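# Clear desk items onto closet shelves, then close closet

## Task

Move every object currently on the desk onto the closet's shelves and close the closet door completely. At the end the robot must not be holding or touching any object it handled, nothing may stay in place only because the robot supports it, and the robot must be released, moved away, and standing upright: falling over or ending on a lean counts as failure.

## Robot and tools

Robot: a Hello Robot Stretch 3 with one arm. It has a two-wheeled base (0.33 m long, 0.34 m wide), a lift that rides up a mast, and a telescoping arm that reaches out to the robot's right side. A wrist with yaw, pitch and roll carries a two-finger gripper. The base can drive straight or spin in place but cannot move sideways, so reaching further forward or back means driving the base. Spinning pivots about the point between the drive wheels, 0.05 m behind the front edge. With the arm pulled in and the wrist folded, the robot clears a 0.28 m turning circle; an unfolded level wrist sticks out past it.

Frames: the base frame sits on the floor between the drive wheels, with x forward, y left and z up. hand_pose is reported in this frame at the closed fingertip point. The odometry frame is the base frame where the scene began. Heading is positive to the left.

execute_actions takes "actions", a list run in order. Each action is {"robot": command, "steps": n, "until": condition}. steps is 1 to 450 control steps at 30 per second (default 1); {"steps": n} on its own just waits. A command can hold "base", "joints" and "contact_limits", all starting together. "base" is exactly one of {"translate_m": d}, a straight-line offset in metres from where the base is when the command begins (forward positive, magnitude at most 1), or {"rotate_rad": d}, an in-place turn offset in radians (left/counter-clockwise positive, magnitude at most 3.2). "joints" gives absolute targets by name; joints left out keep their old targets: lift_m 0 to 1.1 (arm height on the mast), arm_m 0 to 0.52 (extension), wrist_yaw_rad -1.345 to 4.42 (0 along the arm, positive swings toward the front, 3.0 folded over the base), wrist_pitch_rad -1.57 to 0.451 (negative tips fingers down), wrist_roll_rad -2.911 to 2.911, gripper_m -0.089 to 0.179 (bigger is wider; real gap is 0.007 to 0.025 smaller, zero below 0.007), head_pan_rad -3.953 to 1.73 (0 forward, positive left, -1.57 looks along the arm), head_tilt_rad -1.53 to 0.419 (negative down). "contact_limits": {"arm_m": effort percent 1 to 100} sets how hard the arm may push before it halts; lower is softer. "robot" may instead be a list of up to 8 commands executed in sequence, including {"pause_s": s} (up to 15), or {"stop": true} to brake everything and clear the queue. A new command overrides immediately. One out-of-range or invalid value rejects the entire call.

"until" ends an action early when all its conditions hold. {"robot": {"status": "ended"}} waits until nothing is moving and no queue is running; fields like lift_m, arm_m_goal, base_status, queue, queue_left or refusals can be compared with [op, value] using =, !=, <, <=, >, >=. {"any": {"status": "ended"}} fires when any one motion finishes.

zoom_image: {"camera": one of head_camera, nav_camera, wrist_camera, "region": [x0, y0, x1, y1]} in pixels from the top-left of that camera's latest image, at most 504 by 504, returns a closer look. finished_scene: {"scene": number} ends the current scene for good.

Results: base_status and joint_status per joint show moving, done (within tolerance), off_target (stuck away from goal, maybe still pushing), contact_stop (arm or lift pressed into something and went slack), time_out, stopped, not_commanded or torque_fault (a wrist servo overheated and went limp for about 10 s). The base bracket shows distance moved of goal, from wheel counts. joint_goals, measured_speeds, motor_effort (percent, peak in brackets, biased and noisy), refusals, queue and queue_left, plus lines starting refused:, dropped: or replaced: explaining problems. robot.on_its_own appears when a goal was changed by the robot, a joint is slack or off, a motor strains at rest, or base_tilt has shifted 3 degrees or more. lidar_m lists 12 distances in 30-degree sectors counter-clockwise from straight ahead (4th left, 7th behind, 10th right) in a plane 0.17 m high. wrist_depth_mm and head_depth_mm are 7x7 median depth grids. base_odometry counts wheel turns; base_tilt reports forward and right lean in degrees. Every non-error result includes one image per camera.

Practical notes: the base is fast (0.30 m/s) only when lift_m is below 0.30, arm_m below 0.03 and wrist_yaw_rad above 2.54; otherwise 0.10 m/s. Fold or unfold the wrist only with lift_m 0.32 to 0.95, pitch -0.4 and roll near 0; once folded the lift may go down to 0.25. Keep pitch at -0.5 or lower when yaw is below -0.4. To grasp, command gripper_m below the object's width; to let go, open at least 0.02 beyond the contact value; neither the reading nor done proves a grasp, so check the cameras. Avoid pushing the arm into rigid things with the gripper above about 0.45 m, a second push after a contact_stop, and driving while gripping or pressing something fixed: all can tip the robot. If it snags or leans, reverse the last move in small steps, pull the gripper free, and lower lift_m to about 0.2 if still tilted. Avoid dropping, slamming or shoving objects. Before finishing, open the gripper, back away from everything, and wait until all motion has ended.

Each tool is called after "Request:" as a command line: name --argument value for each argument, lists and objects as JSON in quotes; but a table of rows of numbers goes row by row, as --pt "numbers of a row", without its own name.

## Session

Request:
execute_actions --actions '[]'

Scene clock: 0.00 s.
robot.base_odometry: x=+0.000 y=+0.000 heading=+0.000 (m, m, rad; robot's odometry frame)
robot.turned_by_wheels: +0.000 (rad since the last result)
robot.turned_by_imu: +0.000 (rad since the last result)
robot.base_tilt: forward=-0.6 right=-1.7 (deg)
robot.lidar_m: 2.03 1.38 1.64 1.51 1.34 1.34 1.63 2.22 2.25 2.69 2.41 2.41
robot.head_depth_mm: 2009 2577 2536 2556 2562 2589 2261 / 2036 2740 2747 2770 2766 2772 2265 / 2015 2590 2585 2616 2616 2597 2272 / 2012 2357 2360 2392 2333 2382 2289 / 2031 2164 2164 2136 2137 2187 2132 / 1924 1975 1981 1997 1980 1987 1991 / 1831 1838 1817 1830 1845 1850 1860
robot.base_status: not_commanded
robot.joint_positions: lift_m=+0.305 arm_m=-0.003 wrist_yaw_rad=+3.122 wrist_pitch_rad=-0.459 wrist_roll_rad=+0.006 gripper_m=+0.037 head_pan_rad=+0.017 head_tilt_rad=+0.012
robot.joint_goals: lift_m=+0.305 arm_m=-0.003 wrist_yaw_rad=+3.122 wrist_pitch_rad=-0.459 wrist_roll_rad=+0.006 gripper_m=+0.037 head_pan_rad=+0.017 head_tilt_rad=+0.012
robot.joint_status: lift_m=not_commanded arm_m=not_commanded wrist_yaw_rad=not_commanded wrist_pitch_rad=not_commanded wrist_roll_rad=not_commanded gripper_m=not_commanded head_pan_rad=not_commanded head_tilt_rad=not_commanded
robot.measured_speeds: translate_m=+0.000 rotate_rad=+0.000 lift_m=+0.000 arm_m=+0.000 wrist_yaw_rad=+0.000 wrist_pitch_rad=+0.000 wrist_roll_rad=+0.000 head_pan_rad=+0.000 head_tilt_rad=+0.000
robot: refusals=0 queue=idle queue_left=0
robot.motor_effort: left_wheel=+0 right_wheel=-1 lift_m=+31 arm_m=+0 wrist_yaw_rad=-1 wrist_pitch_rad=+8 wrist_roll_rad=-1 gripper_m=+0 head_pan_rad=+0 head_tilt_rad=+1 (%)
robot.hand_pose: x=-0.0170 y=+0.0771 z=+0.3086 quat_wxyz=(+0.168, +0.692, +0.154, +0.685) (m; robot's base frame)
robot.wrist_depth_mm: 930 - - - - - - / - - - - - - - / 861 840 - 870 892 878 887 / 693 688 668 693 691 691 687 / 570 575 568 572 575 569 564 / 482 496 - - 464 485 486 / 431 - - - 417 421 425
pictures: head_camera (sideways: a quarter turn clockwise sets it upright), nav_camera (sideways: a quarter turn counterclockwise sets it upright), wrist_camera
Images, in order (width x height): head_camera 896x504, nav_camera 672x504, wrist_camera 644x364.

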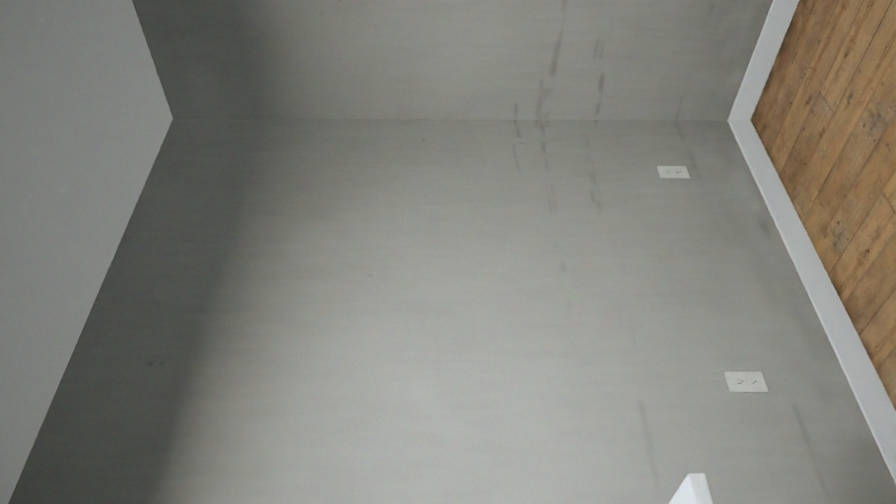

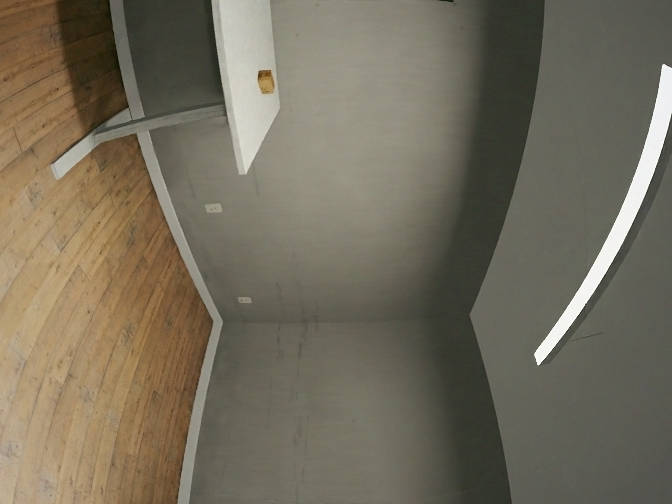

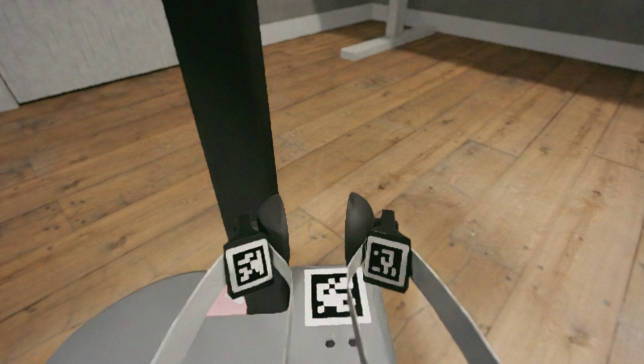

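Look around.

Request:
execute_actions --actions '[{"robot":{"joints":{"head_pan_rad":1.1,"head_tilt_rad":-0.35}},"steps":100,"until":{"robot":{"status":"ended"}}}]'

Request:
execute_actions --actions '[{"robot":{"joints":{"head_pan_rad":1.73,"head_tilt_rad":-0.25}},"steps":100,"until":{"robot":{"status":"ended"}}}]'

Request:
execute_actions --actions '[{"robot":{"joints":{"head_pan_rad":-3.5,"head_tilt_rad":-0.2}},"steps":150,"until":{"robot":{"status":"ended"}}}]'

Scene clock: 5.37 s.
robot.base_odometry: x=+0.000 y=+0.000 heading=+0.000 (m, m, rad; robot's odometry frame)
robot.turned_by_wheels: +0.000 (rad since the last result)
robot.turned_by_imu: +0.000 (rad since the last result)
robot.base_tilt: forward=-0.6 right=-1.7 (deg)
robot.lidar_m: 2.03 1.38 1.65 1.51 1.35 1.33 1.62 2.22 2.25 2.69 2.41 2.41
robot.head_depth_mm: 1457 1565 1623 1219 1875 1824 1461 / 1505 1597 1656 1212 1962 1816 1466 / 1556 1666 1723 1892 2036 1817 1455 / 1596 1715 1771 1958 2099 1830 1457 / 1661 1772 1845 2050 2168 1796 1453 / 1716 1839 1828 1655 2034 1797 1471 / 1798 1912 1993 2162 2213 1813 1461
robot.base_status: not_commanded
robot.joint_positions: lift_m=+0.305 arm_m=-0.003 wrist_yaw_rad=+3.122 wrist_pitch_rad=-0.459 wrist_roll_rad=+0.006 gripper_m=+0.037 head_pan_rad=+1.093 head_tilt_rad=-0.345
robot.joint_goals: lift_m=+0.305 arm_m=-0.003 wrist_yaw_rad=+3.122 wrist_pitch_rad=-0.459 wrist_roll_rad=+0.006 gripper_m=+0.037 head_pan_rad=+1.100 head_tilt_rad=-0.350
robot.joint_status: lift_m=not_commanded arm_m=not_commanded wrist_yaw_rad=not_commanded wrist_pitch_rad=not_commanded wrist_roll_rad=not_commanded gripper_m=not_commanded head_pan_rad=done head_tilt_rad=done
robot.measured_speeds: translate_m=+0.000 rotate_rad=+0.000 lift_m=+0.000 arm_m=+0.000 wrist_yaw_rad=+0.000 wrist_pitch_rad=+0.000 wrist_roll_rad=+0.000 head_pan_rad=+0.000 head_tilt_rad=+0.000
robot: refusals=0 queue=done queue_left=0
robot.motor_effort: left_wheel=+0(0) right_wheel=-1(1) lift_m=+31(30) arm_m=+0(1) wrist_yaw_rad=-1(1) wrist_pitch_rad=+8(8) wrist_roll_rad=+0(1) gripper_m=+1(0) head_pan_rad=+3(28) head_tilt_rad=-1(18) (%)
robot.hand_pose: x=-0.0170 y=+0.0771 z=+0.3086 quat_wxyz=(+0.168, +0.692, +0.154, +0.685) (m; robot's base frame)
robot.wrist_depth_mm: 946 - - - - - - / - - - - - - - / 856 847 - 862 862 875 879 / 682 683 684 674 682 703 688 / 566 572 566 577 576 573 566 / 487 500 - - 470 487 485 / 436 - - - 427 420 420
pictures: head_camera (sideways: a quarter turn clockwise sets it upright), nav_camera (sideways: a quarter turn counterclockwise sets it upright), wrist_camera
Images, in order (width x height): head_camera 896x504, nav_camera 672x504, wrist_camera 644x364.

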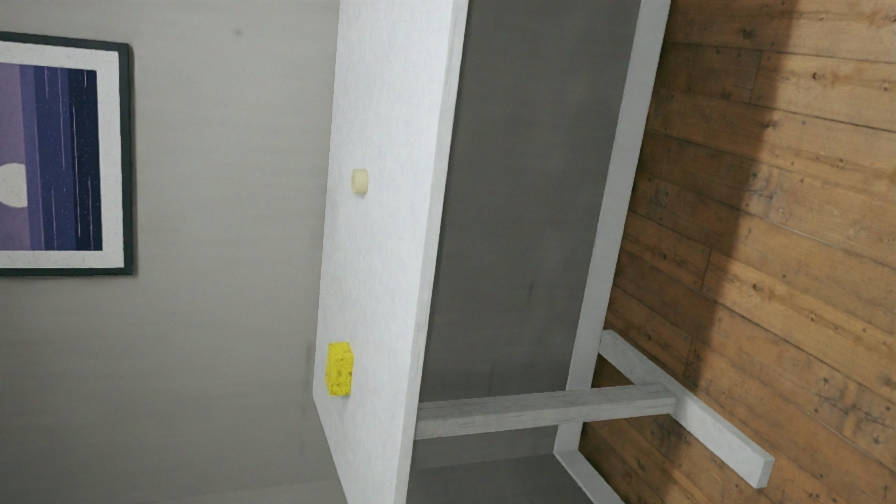

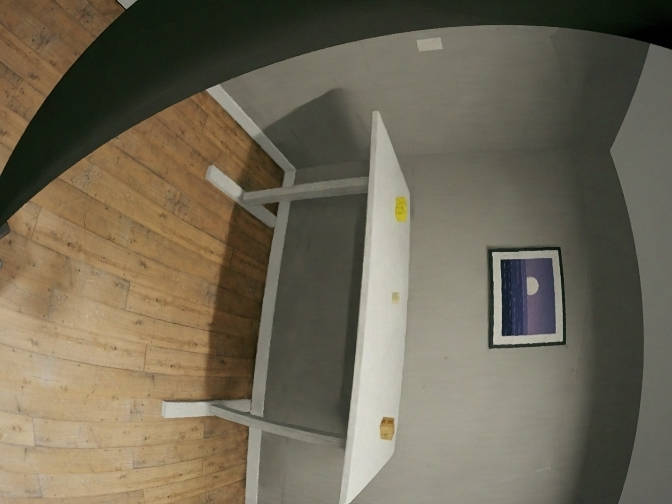

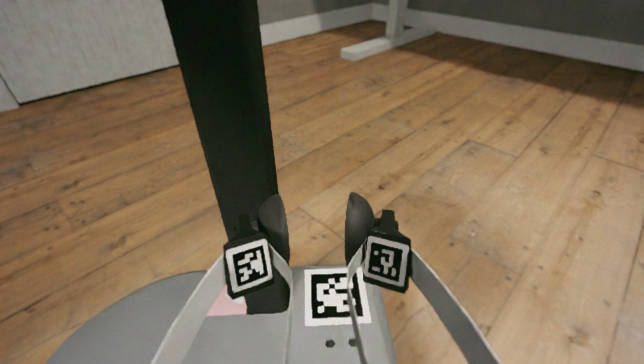

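Scene clock: 6.30 s.
robot.base_odometry: x=+0.000 y=+0.000 heading=+0.000 (m, m, rad; robot's odometry frame)
robot.turned_by_wheels: +0.000 (rad since the last result)
robot.turned_by_imu: +0.000 (rad since the last result)
robot.base_tilt: forward=-0.6 right=-1.7 (deg)
robot.lidar_m: 2.04 1.38 1.64 1.51 1.34 1.33 1.63 2.22 2.25 2.69 2.41 2.41
robot.head_depth_mm: 1776 1886 1997 1513 2228 1869 1581 / 1635 1745 1823 1924 2092 2006 1580 / 1535 1614 1709 1811 1930 1943 1586 / 1445 1491 1579 1677 1786 1846 1568 / 1333 1380 1447 1535 1610 1693 1580 / 1250 1306 1360 1447 1506 1578 1577 / 1190 1238 1294 1361 1433 - -
robot.base_status: not_commanded
robot.joint_positions: lift_m=+0.305 arm_m=-0.003 wrist_yaw_rad=+3.122 wrist_pitch_rad=-0.459 wrist_roll_rad=+0.006 gripper_m=+0.037 head_pan_rad=+1.723 head_tilt_rad=-0.261
robot.joint_goals: lift_m=+0.305 arm_m=-0.003 wrist_yaw_rad=+3.122 wrist_pitch_rad=-0.459 wrist_roll_rad=+0.006 gripper_m=+0.037 head_pan_rad=+1.730 head_tilt_rad=-0.250
robot.joint_status: lift_m=not_commanded arm_m=not_commanded wrist_yaw_rad=not_commanded wrist_pitch_rad=not_commanded wrist_roll_rad=not_commanded gripper_m=not_commanded head_pan_rad=done head_tilt_rad=done
robot.measured_speeds: translate_m=+0.000 rotate_rad=+0.000 lift_m=+0.000 arm_m=+0.000 wrist_yaw_rad=+0.000 wrist_pitch_rad=+0.000 wrist_roll_rad=+0.000 head_pan_rad=+0.000 head_tilt_rad=+0.000
robot: refusals=0 queue=done queue_left=0
robot.motor_effort: left_wheel=+0(0) right_wheel=-1(1) lift_m=+30(31) arm_m=+1(1) wrist_yaw_rad=+0(1) wrist_pitch_rad=+8(8) wrist_roll_rad=+0(0) gripper_m=+0(0) head_pan_rad=+2(28) head_tilt_rad=+3(13) (%)
robot.hand_pose: x=-0.0170 y=+0.0771 z=+0.3086 quat_wxyz=(+0.168, +0.692, +0.154, +0.685) (m; robot's base frame)
robot.wrist_depth_mm: 969 - - - - - - / - - - - - - - / 859 857 - 854 867 871 842 / 686 693 674 687 681 699 679 / 566 566 571 565 577 577 575 / 489 494 - - 477 487 482 / 436 - - - 426 427 421
pictures: head_camera (sideways: a quarter turn clockwise sets it upright), nav_camera (sideways: a quarter turn counterclockwise sets it upright), wrist_camera
Images, in order (width x height): head_camera 896x504, nav_camera 672x504, wrist_camera 644x364.

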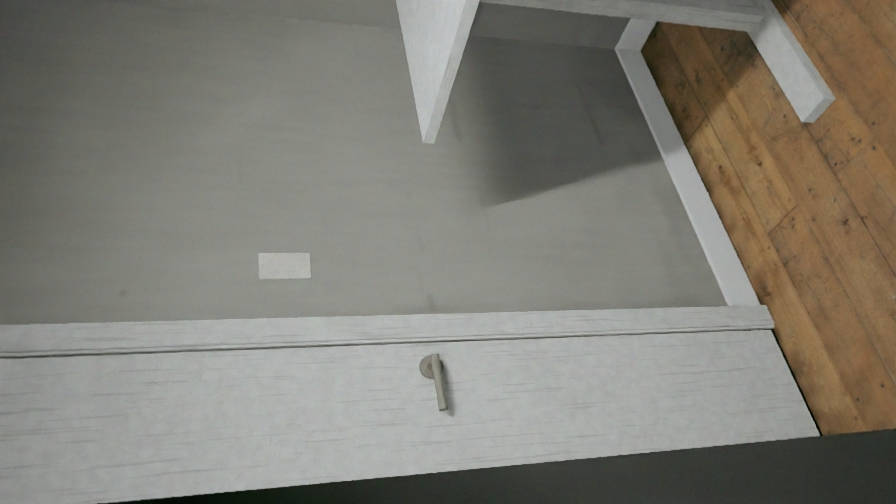

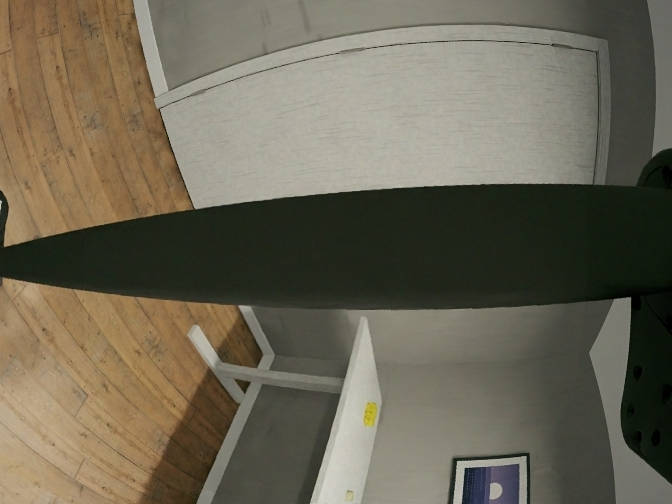

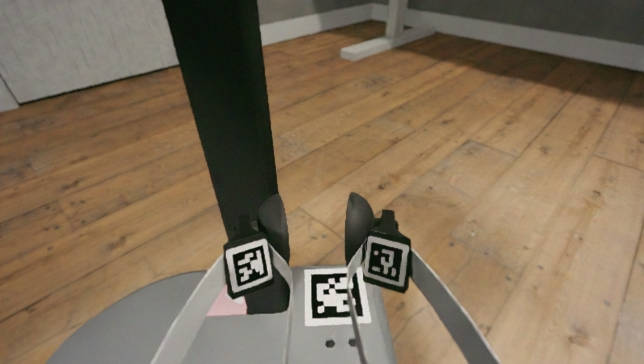

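Scene clock: 9.20 s.
robot.base_odometry: x=+0.000 y=+0.000 heading=+0.000 (m, m, rad; robot's odometry frame)
robot.turned_by_wheels: +0.000 (rad since the last result)
robot.turned_by_imu: +0.000 (rad since the last result)
robot.base_tilt: forward=-0.6 right=-1.7 (deg)
robot.lidar_m: 2.04 1.38 1.64 1.51 1.35 1.34 1.63 2.21 2.25 2.69 2.41 2.41
robot.head_depth_mm: 1167 1205 1258 1299 1353 1404 1466 / 1220 1253 1310 1368 1426 1488 1537 / 1272 1314 1369 1433 1498 1563 1603 / 1329 1384 1438 1517 1569 1657 1656 / 1391 1441 1521 1591 1680 1771 1663 / 1464 1535 1606 1691 1773 1852 1657 / 1545 1621 1705 1795 1909 1966 1651
robot.base_status: not_commanded
robot.joint_positions: lift_m=+0.305 arm_m=-0.003 wrist_yaw_rad=+3.122 wrist_pitch_rad=-0.459 wrist_roll_rad=+0.006 gripper_m=+0.037 head_pan_rad=-3.493 head_tilt_rad=-0.211
robot.joint_goals: lift_m=+0.305 arm_m=-0.003 wrist_yaw_rad=+3.122 wrist_pitch_rad=-0.459 wrist_roll_rad=+0.006 gripper_m=+0.037 head_pan_rad=-3.500 head_tilt_rad=-0.200
robot.joint_status: lift_m=not_commanded arm_m=not_commanded wrist_yaw_rad=not_commanded wrist_pitch_rad=not_commanded wrist_roll_rad=not_commanded gripper_m=not_commanded head_pan_rad=done head_tilt_rad=done
robot.measured_speeds: translate_m=+0.000 rotate_rad=+0.000 lift_m=+0.000 arm_m=+0.000 wrist_yaw_rad=+0.000 wrist_pitch_rad=+0.000 wrist_roll_rad=+0.000 head_pan_rad=+0.000 head_tilt_rad=+0.000
robot: refusals=0 queue=done queue_left=0
robot.motor_effort: left_wheel=+0(1) right_wheel=-1(1) lift_m=+30(31) arm_m=+0(0) wrist_yaw_rad=-1(1) wrist_pitch_rad=+8(8) wrist_roll_rad=-1(1) gripper_m=+1(1) head_pan_rad=-1(24) head_tilt_rad=+3(7) (%)
robot.hand_pose: x=-0.0170 y=+0.0771 z=+0.3086 quat_wxyz=(+0.168, +0.692, +0.154, +0.685) (m; robot's base frame)
robot.wrist_depth_mm: 932 - - - - - - / - - - - - - - / 838 894 - 858 869 869 849 / 694 694 680 699 680 703 688 / 566 557 566 564 579 584 565 / 483 494 - - 479 486 486 / 431 - - - 422 425 421
pictures: head_camera (sideways: a quarter turn clockwise sets it upright), nav_camera (sideways: a quarter turn counterclockwise sets it upright), wrist_camera
Images, in order (width x height): head_camera 896x504, nav_camera 672x504, wrist_camera 644x364.

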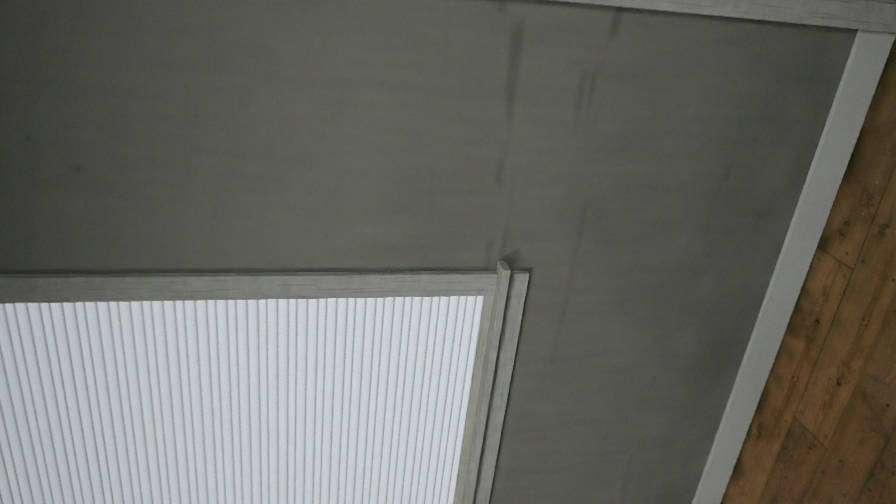

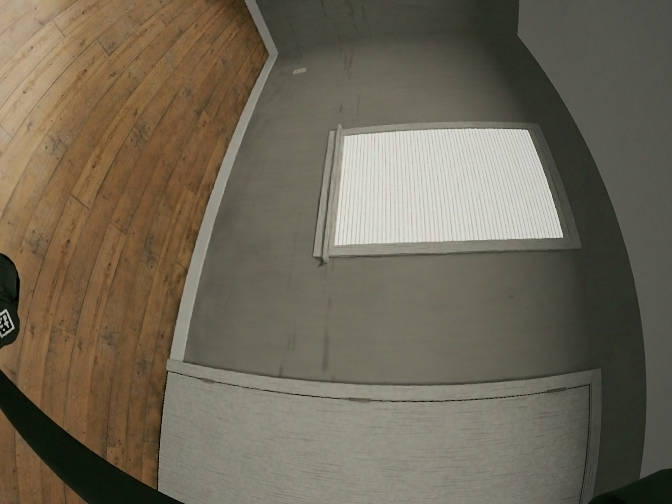

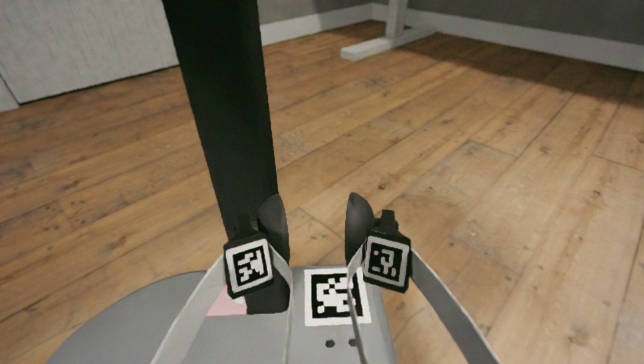

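Request:
execute_actions --actions '[{"robot":{"joints":{"head_pan_rad":-1.7,"head_tilt_rad":-0.2}},"steps":150,"until":{"robot":{"status":"ended"}}}]'

Scene clock: 13.10 s.
robot.base_odometry: x=+0.000 y=+0.000 heading=+0.000 (m, m, rad; robot's odometry frame)
robot.turned_by_wheels: +0.000 (rad since the last result)
robot.turned_by_imu: +0.000 (rad since the last result)
robot.base_tilt: forward=-0.6 right=-1.7 (deg)
robot.lidar_m: 2.03 1.38 1.64 1.51 1.34 1.33 1.63 2.22 2.25 2.69 2.40 2.41
robot.head_depth_mm: 2109 2179 2279 2346 2421 2174 1671 / 2213 2326 2409 2499 2603 2163 1650 / 2375 2468 2536 2671 2792 2159 1662 / 3201 3409 3573 3632 2941 2161 1660 / 2978 3083 3249 3435 3051 2176 1650 / 2758 2830 2929 3034 2973 2164 1647 / 2482 2563 2621 2697 2763 2161 1664
robot.base_status: not_commanded
robot.joint_positions: lift_m=+0.305 arm_m=-0.003 wrist_yaw_rad=+3.122 wrist_pitch_rad=-0.459 wrist_roll_rad=+0.006 gripper_m=+0.037 head_pan_rad=-1.707 head_tilt_rad=-0.211
robot.joint_goals: lift_m=+0.305 arm_m=-0.003 wrist_yaw_rad=+3.122 wrist_pitch_rad=-0.459 wrist_roll_rad=+0.006 gripper_m=+0.037 head_pan_rad=-1.700 head_tilt_rad=-0.200
robot.joint_status: lift_m=not_commanded arm_m=not_commanded wrist_yaw_rad=not_commanded wrist_pitch_rad=not_commanded wrist_roll_rad=not_commanded gripper_m=not_commanded head_pan_rad=done head_tilt_rad=done
robot.measured_speeds: translate_m=+0.000 rotate_rad=+0.000 lift_m=+0.000 arm_m=+0.000 wrist_yaw_rad=+0.000 wrist_pitch_rad=+0.000 wrist_roll_rad=+0.000 head_pan_rad=+0.000 head_tilt_rad=+0.000
robot: refusals=0 queue=done queue_left=0
robot.motor_effort: left_wheel=+0(0) right_wheel=-1(1) lift_m=+31(31) arm_m=+1(0) wrist_yaw_rad=-1(1) wrist_pitch_rad=+8(8) wrist_roll_rad=+0(0) gripper_m=+1(0) head_pan_rad=+4(31) head_tilt_rad=+4(2) (%)
robot.hand_pose: x=-0.0170 y=+0.0771 z=+0.3086 quat_wxyz=(+0.168, +0.692, +0.154, +0.685) (m; robot's base frame)
robot.wrist_depth_mm: 946 - - - - - - / - - - - - - - / 898 859 - 841 857 893 868 / 676 691 703 695 680 693 693 / 581 562 580 572 591 571 570 / 483 499 - - 472 484 484 / 434 - - - 422 423 422
pictures: head_camera (sideways: a quarter turn clockwise sets it upright), nav_camera (sideways: a quarter turn counterclockwise sets it upright), wrist_camera
Images, in order (width x height): head_camera 896x504, nav_camera 672x504, wrist_camera 644x364.

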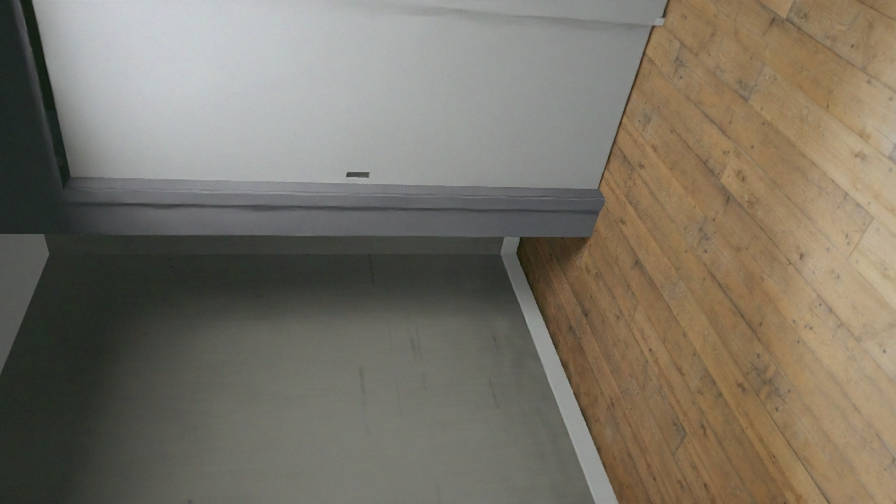

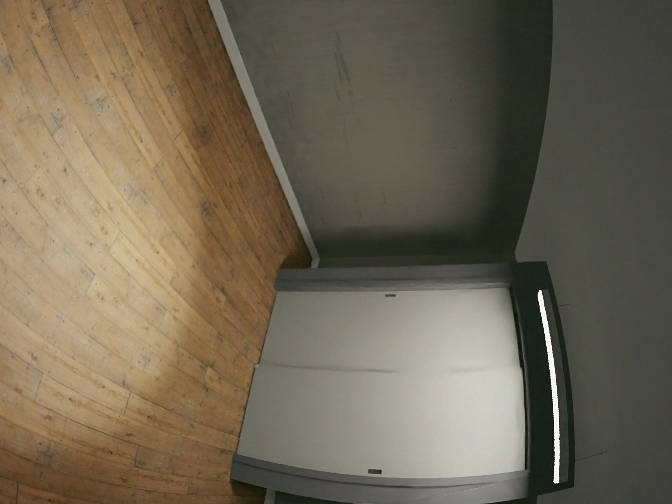

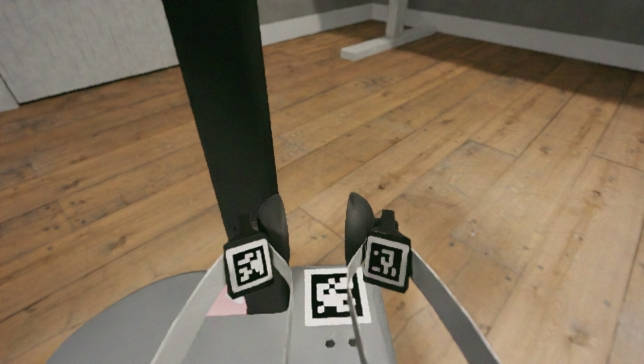

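Request:
execute_actions --actions '[{"robot":[{"joints":{"lift_m":0.25,"head_pan_rad":0,"head_tilt_rad":-0.3},"base":{"rotate_rad":-2.335}},{"base":{"translate_m":1.0}}],"steps":400,"until":{"robot":{"status":"ended"}}}]'

Scene clock: 38.80 s.
robot.base_odometry: x=-0.692 y=-0.722 heading=-2.335 (m, m, rad; robot's odometry frame)
robot.turned_by_wheels: -2.335 (rad since the last result)
robot.turned_by_imu: -2.323 (rad since the last result)
robot.base_tilt: forward=-0.6 right=-1.7 (deg)
robot.lidar_m: 1.22 1.33 1.89 2.33 2.48 2.85 2.35 1.86 1.47 1.44 1.53 1.26
robot.head_depth_mm: 1041 1739 1830 1960 2095 1926 1532 / 1027 1089 1150 1221 1295 1410 1478 / 1039 1096 1163 1236 1309 1401 1478 / 1056 1114 1184 1253 1333 1437 1496 / 1061 1120 1196 1257 1345 1444 1500 / 1064 1124 1193 1260 1360 1441 1506 / 1070 1128 1199 1272 1358 1472 1510
robot.base_status: done (translate_m +1.0000 of +1.0000)
robot.joint_positions: lift_m=+0.251 arm_m=-0.003 wrist_yaw_rad=+3.122 wrist_pitch_rad=-0.459 wrist_roll_rad=+0.006 gripper_m=+0.037 head_pan_rad=-0.007 head_tilt_rad=-0.297
robot.joint_goals: lift_m=+0.250 arm_m=-0.003 wrist_yaw_rad=+3.122 wrist_pitch_rad=-0.459 wrist_roll_rad=+0.006 gripper_m=+0.037 head_pan_rad=+0.000 head_tilt_rad=-0.300
robot.joint_status: lift_m=done arm_m=not_commanded wrist_yaw_rad=not_commanded wrist_pitch_rad=not_commanded wrist_roll_rad=not_commanded gripper_m=not_commanded head_pan_rad=done head_tilt_rad=done
robot.measured_speeds: translate_m=+0.000 rotate_rad=+0.000 lift_m=+0.000 arm_m=+0.000 wrist_yaw_rad=+0.000 wrist_pitch_rad=+0.000 wrist_roll_rad=+0.000 head_pan_rad=+0.000 head_tilt_rad=+0.000
robot: refusals=0 queue=done queue_left=0
robot.motor_effort: left_wheel=+2(12) right_wheel=-3(11) lift_m=+17(33) arm_m=+1(0) wrist_yaw_rad=+0(1) wrist_pitch_rad=+8(8) wrist_roll_rad=-1(1) gripper_m=+1(1) head_pan_rad=+3(28) head_tilt_rad=-1(10) (%)
robot.hand_pose: x=-0.0170 y=+0.0770 z=+0.2541 quat_wxyz=(+0.168, +0.692, +0.154, +0.685) (m; robot's base frame)
robot.wrist_depth_mm: - - - - - - - / - - - - - - - / 743 760 - 756 765 775 762 / 597 595 601 603 599 601 606 / 496 514 - - 505 497 503 / 441 - - - 427 429 428 / - - - - 374 368 377
pictures: head_camera (sideways: a quarter turn clockwise sets it upright), nav_camera (sideways: a quarter turn counterclockwise sets it upright), wrist_camera
Images, in order (width x height): head_camera 896x504, nav_camera 672x504, wrist_camera 644x364.

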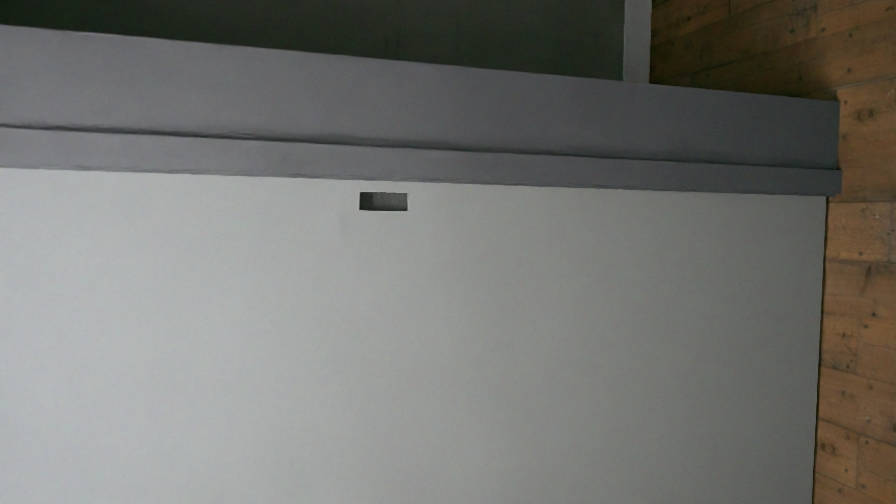

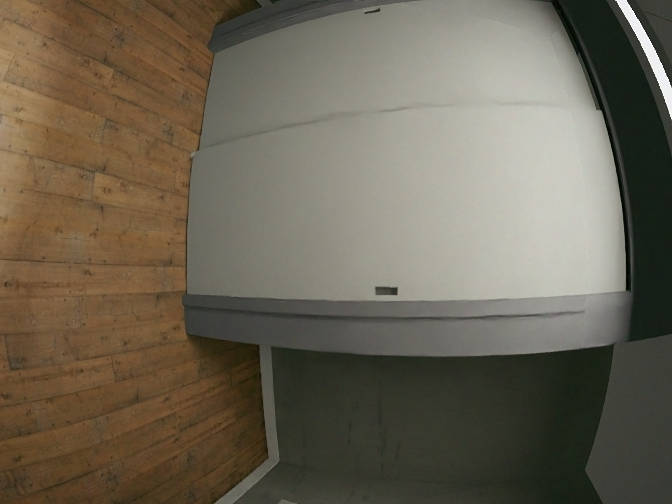

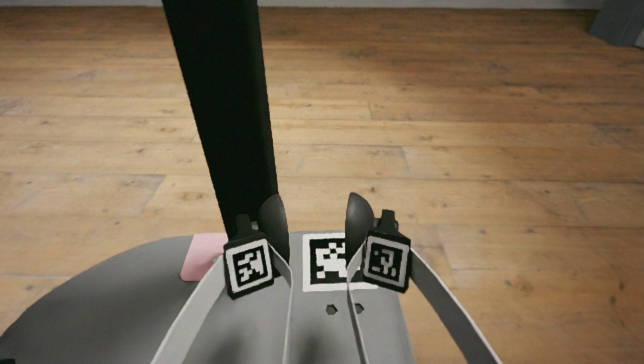

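Request:
execute_actions --actions '[{"robot":[{"base":{"translate_m":0.89}},{"base":{"rotate_rad":1.555},"joints":{"lift_m":0.5,"head_pan_rad":-1.57,"head_tilt_rad":-0.5,"wrist_pitch_rad":-0.4,"gripper_m":0.0}},{"joints":{"wrist_yaw_rad":1.4}},{"joints":{"lift_m":0.89,"wrist_pitch_rad":0}}],"steps":450,"until":{"robot":{"status":"ended"}}}]'

Scene clock: 57.57 s.
robot.base_odometry: x=-1.308 y=-1.365 heading=-0.780 (m, m, rad; robot's odometry frame)
robot.turned_by_wheels: +1.555 (rad since the last result)
robot.turned_by_imu: +1.566 (rad since the last result)
robot.base_tilt: forward=-0.6 right=-1.8 (deg)
robot.lidar_m: 2.26 2.39 3.48 3.40 2.01 1.55 1.52 0.46 0.36 0.36 0.38 0.55
robot.head_depth_mm: - 294 321 355 409 443 - / - 296 324 358 399 454 - / 283 298 326 360 403 456 - / 283 299 328 363 407 461 533 / 283 301 330 365 410 465 540 / 285 303 332 368 413 469 524 / 286 305 335 372 417 475 527
robot.base_status: done (rotate_rad +1.5549 of +1.5550)
robot.joint_positions: lift_m=+0.889 arm_m=-0.003 wrist_yaw_rad=+1.402 wrist_pitch_rad=-0.021 wrist_roll_rad=+0.006 gripper_m=+0.000 head_pan_rad=-1.563 head_tilt_rad=-0.494
robot.joint_goals: lift_m=+0.890 arm_m=-0.003 wrist_yaw_rad=+1.400 wrist_pitch_rad=+0.000 wrist_roll_rad=+0.006 gripper_m=+0.000 head_pan_rad=-1.570 head_tilt_rad=-0.500
robot.joint_status: lift_m=done arm_m=not_commanded wrist_yaw_rad=done wrist_pitch_rad=done wrist_roll_rad=not_commanded gripper_m=done head_pan_rad=done head_tilt_rad=done
robot.measured_speeds: translate_m=+0.000 rotate_rad=+0.000 lift_m=+0.000 arm_m=+0.000 wrist_yaw_rad=+0.000 wrist_pitch_rad=+0.000 wrist_roll_rad=+0.000 head_pan_rad=+0.000 head_tilt_rad=+0.000
robot: refusals=0 queue=done queue_left=0
robot.motor_effort: left_wheel=-2(10) right_wheel=+2(9) lift_m=+43(50) arm_m=+0(0) wrist_yaw_rad=-2(3) wrist_pitch_rad=+12(13) wrist_roll_rad=+0(1) gripper_m=-3(99) head_pan_rad=-2(25) head_tilt_rad=-3(16) (%)
robot.hand_pose: x=+0.2307 y=-0.1850 z=+0.9988 quat_wxyz=(+0.544, +0.463, -0.537, +0.449) (m; robot's base frame)
robot.wrist_depth_mm: - - - - 486 288 204 / - - - - 488 293 207 / - - - - 492 291 207 / - - - - 510 295 210 / - - - - 514 299 211 / - - - - 477 303 212 / - - - - 595 308 215
pictures: head_camera (sideways: a quarter turn clockwise sets it upright), nav_camera (sideways: a quarter turn counterclockwise sets it upright), wrist_camera
Images, in order (width x height): head_camera 896x504, nav_camera 672x504, wrist_camera 644x364.

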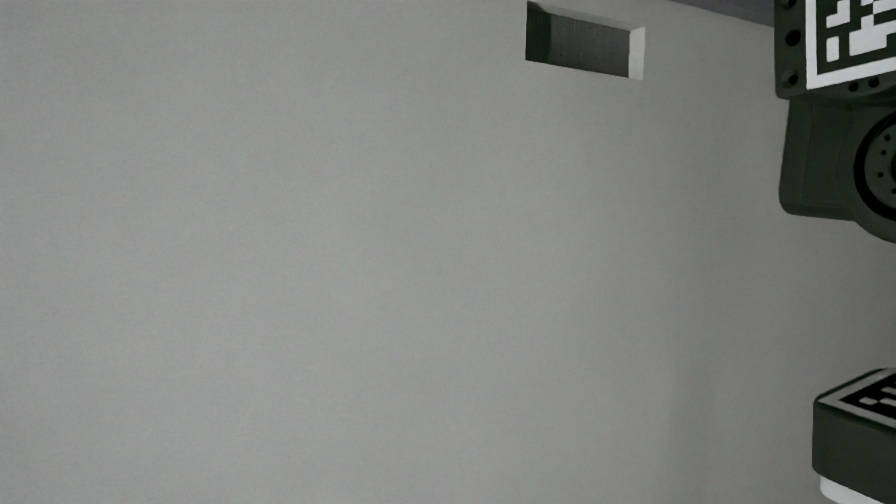

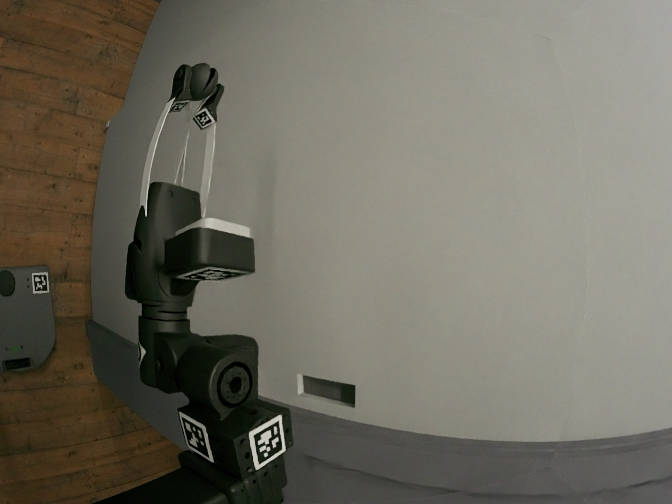

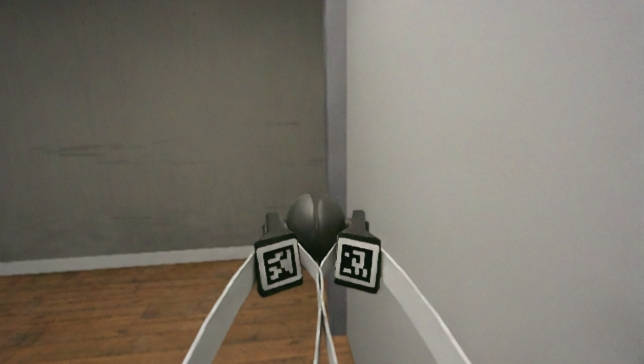

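Request:
execute_actions --actions '[{"robot":[{"base":{"translate_m":-0.30},"joints":{"lift_m":0.93,"wrist_yaw_rad":1.15,"head_pan_rad":-1.2,"head_tilt_rad":-0.7}}],"steps":450,"until":{"robot":{"status":"ended"}}}]'

Scene clock: 67.10 s.
robot.base_odometry: x=-1.521 y=-1.154 heading=-0.780 (m, m, rad; robot's odometry frame)
robot.turned_by_wheels: +0.000 (rad since the last result)
robot.turned_by_imu: -0.002 (rad since the last result)
robot.base_tilt: forward=-0.6 right=-1.7 (deg)
robot.lidar_m: 1.69 2.71 3.79 3.36 1.62 1.24 1.21 1.29 1.08 0.32 0.33 0.52
robot.head_depth_mm: - - 303 345 399 464 - / - 289 318 364 425 482 - / - 292 327 377 - - 770 / - 296 334 388 - - 801 / 304 342 393 465 540 760 957 / 317 359 416 480 604 781 1111 / 331 379 442 505 685 879 1148
robot.base_status: done (translate_m -0.3000 of -0.3000)
robot.joint_positions: lift_m=+0.929 arm_m=-0.003 wrist_yaw_rad=+1.152 wrist_pitch_rad=-0.020 wrist_roll_rad=+0.006 gripper_m=+0.000 head_pan_rad=-1.207 head_tilt_rad=-0.691
robot.joint_goals: lift_m=+0.930 arm_m=-0.003 wrist_yaw_rad=+1.150 wrist_pitch_rad=+0.000 wrist_roll_rad=+0.006 gripper_m=+0.000 head_pan_rad=-1.200 head_tilt_rad=-0.700
robot.joint_status: lift_m=done arm_m=not_commanded wrist_yaw_rad=done wrist_pitch_rad=done wrist_roll_rad=not_commanded gripper_m=done head_pan_rad=done head_tilt_rad=done
robot.measured_speeds: translate_m=+0.000 rotate_rad=+0.000 lift_m=+0.000 arm_m=+0.000 wrist_yaw_rad=+0.000 wrist_pitch_rad=+0.000 wrist_roll_rad=+0.000 head_pan_rad=+0.000 head_tilt_rad=+0.000
robot: refusals=0 queue=done queue_left=0
robot.motor_effort: left_wheel=-2(9) right_wheel=+2(2) lift_m=+43(42) arm_m=+0(1) wrist_yaw_rad=-2(0) wrist_pitch_rad=+12(12) wrist_roll_rad=-1(1) gripper_m=-3(3) head_pan_rad=+3(18) head_tilt_rad=-3(16) (%)
robot.hand_pose: x=+0.2122 y=-0.2460 z=+1.0389 quat_wxyz=(+0.596, +0.392, -0.590, +0.378) (m; robot's base frame)
robot.wrist_depth_mm: - - - 402 241 172 108 / - - - 419 249 175 110 / - - - 439 254 178 112 / - - - 459 261 189 113 / - - - - 265 198 115 / - - - 519 255 201 116 / - - - 542 302 192 118
pictures: head_camera (sideways: a quarter turn clockwise sets it upright), nav_camera (sideways: a quarter turn counterclockwise sets it upright), wrist_camera
Images, in order (width x height): head_camera 896x504, nav_camera 672x504, wrist_camera 644x364.

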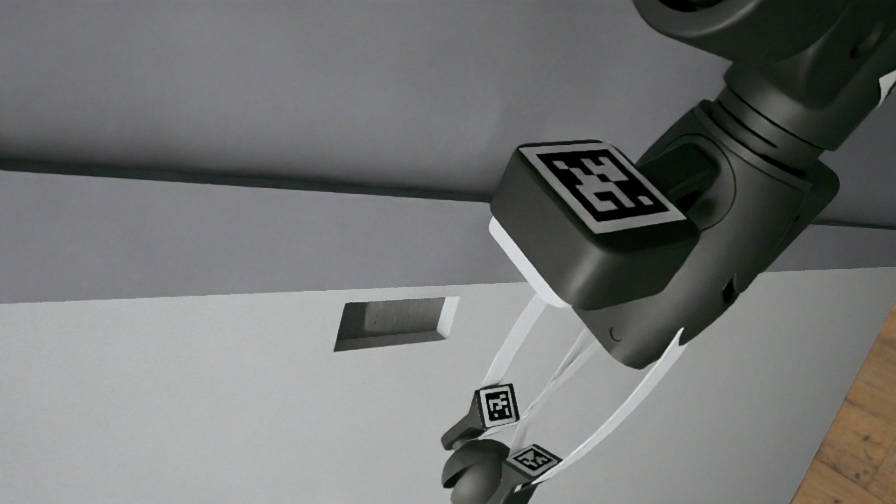

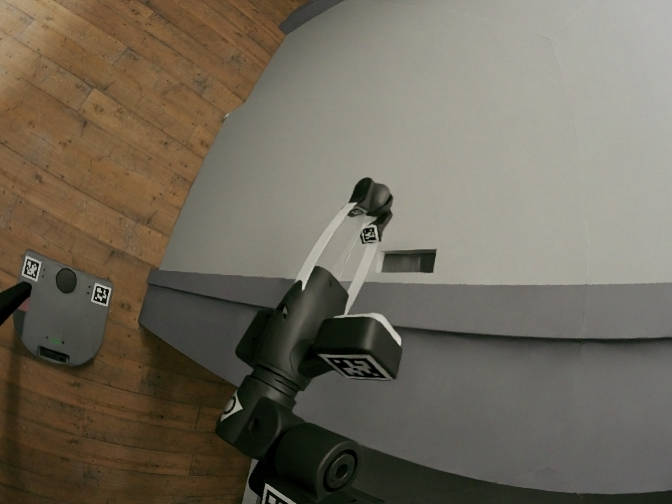

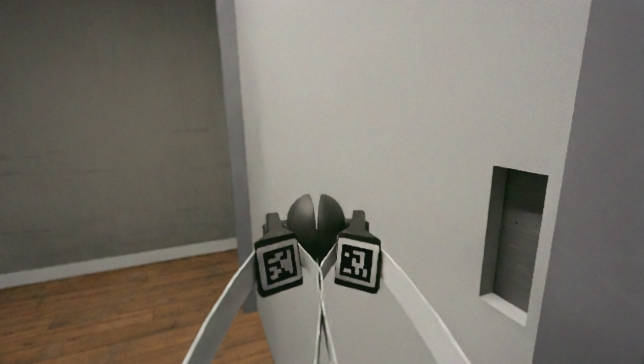

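Request:
execute_actions --actions '[{"robot":[{"joints":{"wrist_yaw_rad":1.0}},{"joints":{"arm_m":0.1},"contact_limits":{"arm_m":9}}],"steps":450,"until":{"robot":{"status":"ended"}}}]'

Scene clock: 72.97 s.
robot.base_odometry: x=-1.521 y=-1.154 heading=-0.780 (m, m, rad; robot's odometry frame)
robot.turned_by_wheels: +0.000 (rad since the last result)
robot.turned_by_imu: +0.005 (rad since the last result)
robot.base_tilt: forward=-0.6 right=-1.8 (deg)
robot.lidar_m: 1.70 2.71 3.81 3.29 1.61 1.24 1.22 1.29 1.08 0.32 0.33 0.52
robot.head_depth_mm: - 283 305 347 390 511 1142 / - 290 319 365 - 528 644 / - 293 327 - - 564 716 / - 296 336 377 494 589 783 / 308 345 395 475 562 708 964 / 319 362 415 517 607 788 1114 / 334 382 445 534 667 887 1166
robot.base_status: done (translate_m -0.3000 of -0.3000)
robot.joint_positions: lift_m=+0.929 arm_m=+0.065 wrist_yaw_rad=+1.069 wrist_pitch_rad=-0.021 wrist_roll_rad=+0.006 gripper_m=+0.000 head_pan_rad=-1.207 head_tilt_rad=-0.691
robot.joint_goals: lift_m=+0.930 arm_m=+0.065 wrist_yaw_rad=+1.000 wrist_pitch_rad=+0.000 wrist_roll_rad=+0.006 gripper_m=+0.000 head_pan_rad=-1.200 head_tilt_rad=-0.700
robot.joint_status: lift_m=done arm_m=contact_stop wrist_yaw_rad=done wrist_pitch_rad=done wrist_roll_rad=not_commanded gripper_m=done head_pan_rad=done head_tilt_rad=done
robot.measured_speeds: translate_m=+0.000 rotate_rad=+0.000 lift_m=+0.000 arm_m=-0.007 wrist_yaw_rad=+0.020 wrist_pitch_rad=+0.000 wrist_roll_rad=+0.000 head_pan_rad=+0.000 head_tilt_rad=+0.000
robot: refusals=0 queue=dropped queue_left=0
robot.on_its_own: arm_m is slack since a contact_stop, until your next command for it (your +0.100 is given up)
robot.motor_effort: left_wheel=+6(6) right_wheel=-9(11) lift_m=+43(42) arm_m=+7(9) wrist_yaw_rad=-44(47) wrist_pitch_rad=+12(12) wrist_roll_rad=-1(0) gripper_m=-8(9) head_pan_rad=+3(3) head_tilt_rad=-3(2) (%)
robot.contact_limits: arm_m 9 (drawing in: default 15, maximum 25; extending or still: default 22, maximum 35)
robot.hand_pose: x=+0.2028 y=-0.3330 z=+1.0388 quat_wxyz=(+0.611, +0.368, -0.606, +0.353) (m; robot's base frame)
robot.wrist_depth_mm: - - 440 191 82 60 49 / - - 476 200 84 61 49 / - - 530 209 86 63 49 / - - 595 217 89 64 51 / - - - - 92 65 53 / - - - 247 89 67 55 / - - 689 246 104 68 58
pictures: head_camera (sideways: a quarter turn clockwise sets it upright), nav_camera (sideways: a quarter turn counterclockwise sets it upright), wrist_camera
Images, in order (width x height): head_camera 896x504, nav_camera 672x504, wrist_camera 644x364.

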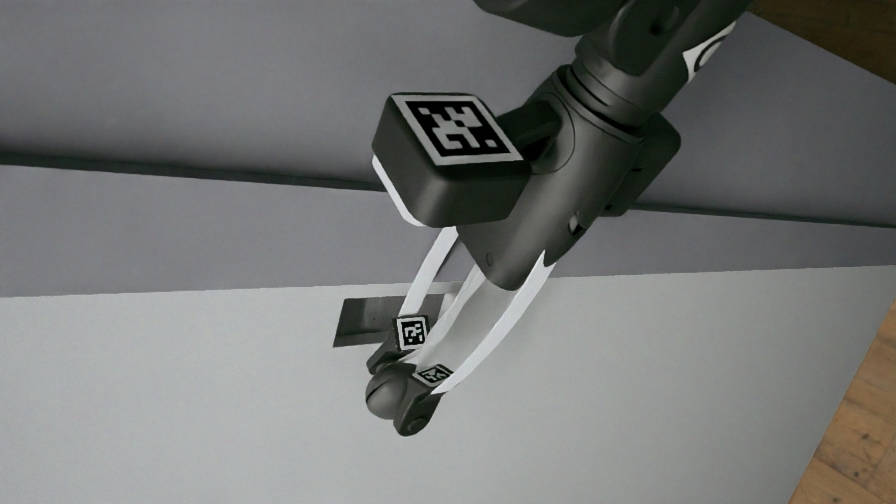

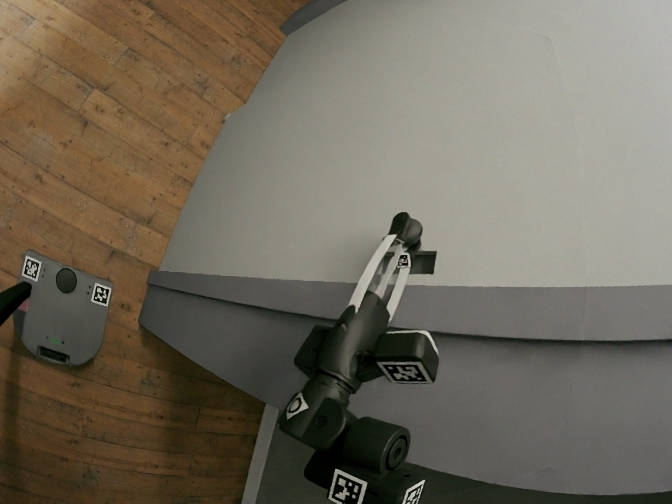

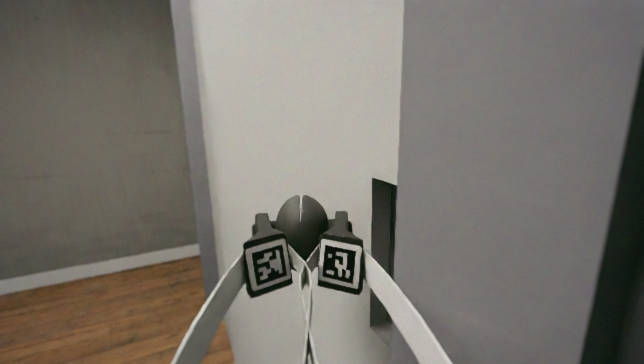

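Request:
execute_actions --actions '[{"robot":[{"joints":{"arm_m":0.0}},{"joints":{"wrist_yaw_rad":0.78}},{"joints":{"arm_m":0.06},"contact_limits":{"arm_m":9}}],"steps":450,"until":{"robot":{"status":"ended"}}}]'

Scene clock: 79.60 s.
robot.base_odometry: x=-1.521 y=-1.154 heading=-0.780 (m, m, rad; robot's odometry frame)
robot.turned_by_wheels: +0.000 (rad since the last result)
robot.turned_by_imu: +0.002 (rad since the last result)
robot.base_tilt: forward=-0.5 right=-1.7 (deg)
robot.lidar_m: 1.69 2.72 3.79 3.28 1.62 1.24 1.22 1.29 1.08 0.32 0.33 0.52
robot.head_depth_mm: - 283 304 346 400 - - / - 290 318 356 - - 697 / - 291 329 369 - - 714 / - 296 335 381 516 603 777 / 305 344 395 486 564 708 961 / 319 362 419 496 610 787 1113 / 334 381 444 533 666 886 1159
robot.base_status: done (translate_m -0.3000 of -0.3000)
robot.joint_positions: lift_m=+0.929 arm_m=+0.000 wrist_yaw_rad=+0.806 wrist_pitch_rad=-0.021 wrist_roll_rad=+0.006 gripper_m=+0.000 head_pan_rad=-1.207 head_tilt_rad=-0.691
robot.joint_goals: lift_m=+0.930 arm_m=+0.000 wrist_yaw_rad=+0.780 wrist_pitch_rad=+0.000 wrist_roll_rad=+0.006 gripper_m=+0.000 head_pan_rad=-1.200 head_tilt_rad=-0.700
robot.joint_status: lift_m=done arm_m=done wrist_yaw_rad=off_target wrist_pitch_rad=done wrist_roll_rad=not_commanded gripper_m=done head_pan_rad=done head_tilt_rad=done
robot.measured_speeds: translate_m=+0.000 rotate_rad=+0.000 lift_m=+0.000 arm_m=+0.000 wrist_yaw_rad=+0.000 wrist_pitch_rad=+0.000 wrist_roll_rad=+0.000 head_pan_rad=+0.000 head_tilt_rad=+0.000
robot: refusals=0 queue=dropped queue_left=0
robot.on_its_own: wrist_yaw_rad is at rest, and its effort (-17) is outside its rest range (-12 to +12)
robot.motor_effort: left_wheel=+1(8) right_wheel=-6(17) lift_m=+43(43) arm_m=-1(2) wrist_yaw_rad=-17(45) wrist_pitch_rad=+12(12) wrist_roll_rad=-1(1) gripper_m=-5(9) head_pan_rad=+2(3) head_tilt_rad=-3(3) (%)
robot.hand_pose: x=+0.1630 y=-0.3223 z=+1.0388 quat_wxyz=(+0.652, +0.285, -0.649, +0.270) (m; robot's base frame)
robot.wrist_depth_mm: - 486 265 182 107 92 83 / - 528 282 190 110 95 85 / - 589 301 198 114 98 87 / - 693 315 208 118 102 88 / - - 363 - 121 105 90 / - - 407 229 121 109 92 / - - 361 234 136 113 94
pictures: head_camera (sideways: a quarter turn clockwise sets it upright), nav_camera (sideways: a quarter turn counterclockwise sets it upright), wrist_camera
dropped: robot: command 1 of its queue: wrist_yaw_rad: off_target
Images, in order (width x height): head_camera 896x504, nav_camera 672x504, wrist_camera 644x364.

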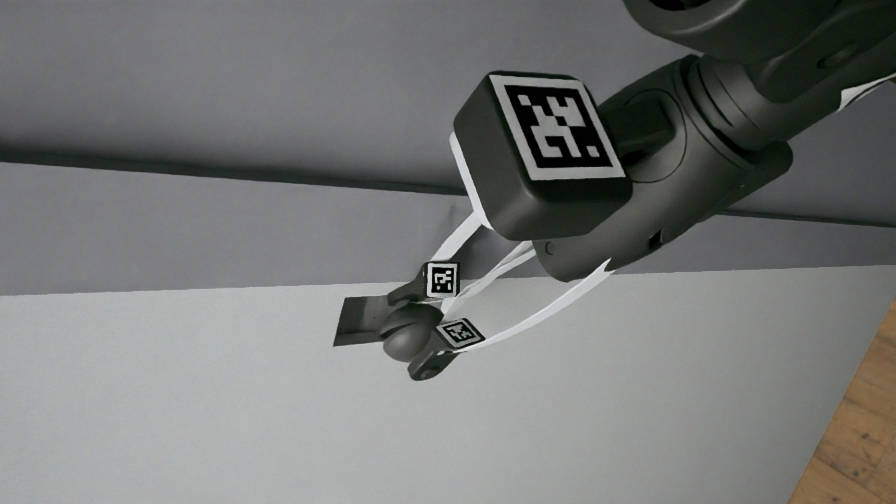

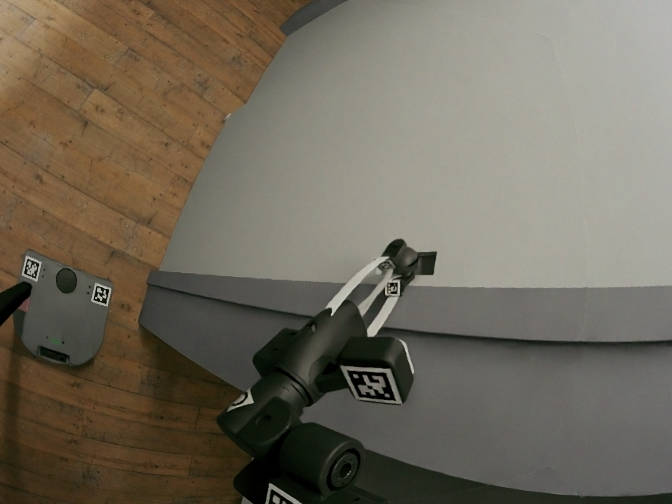

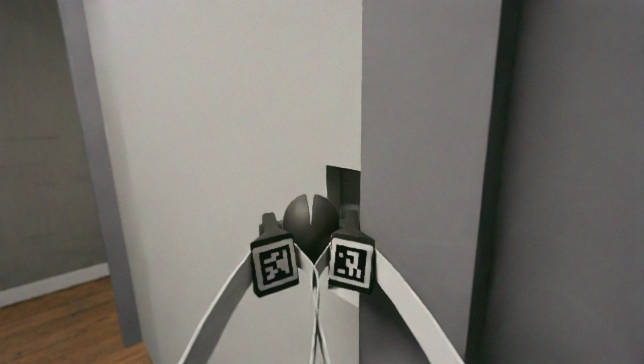

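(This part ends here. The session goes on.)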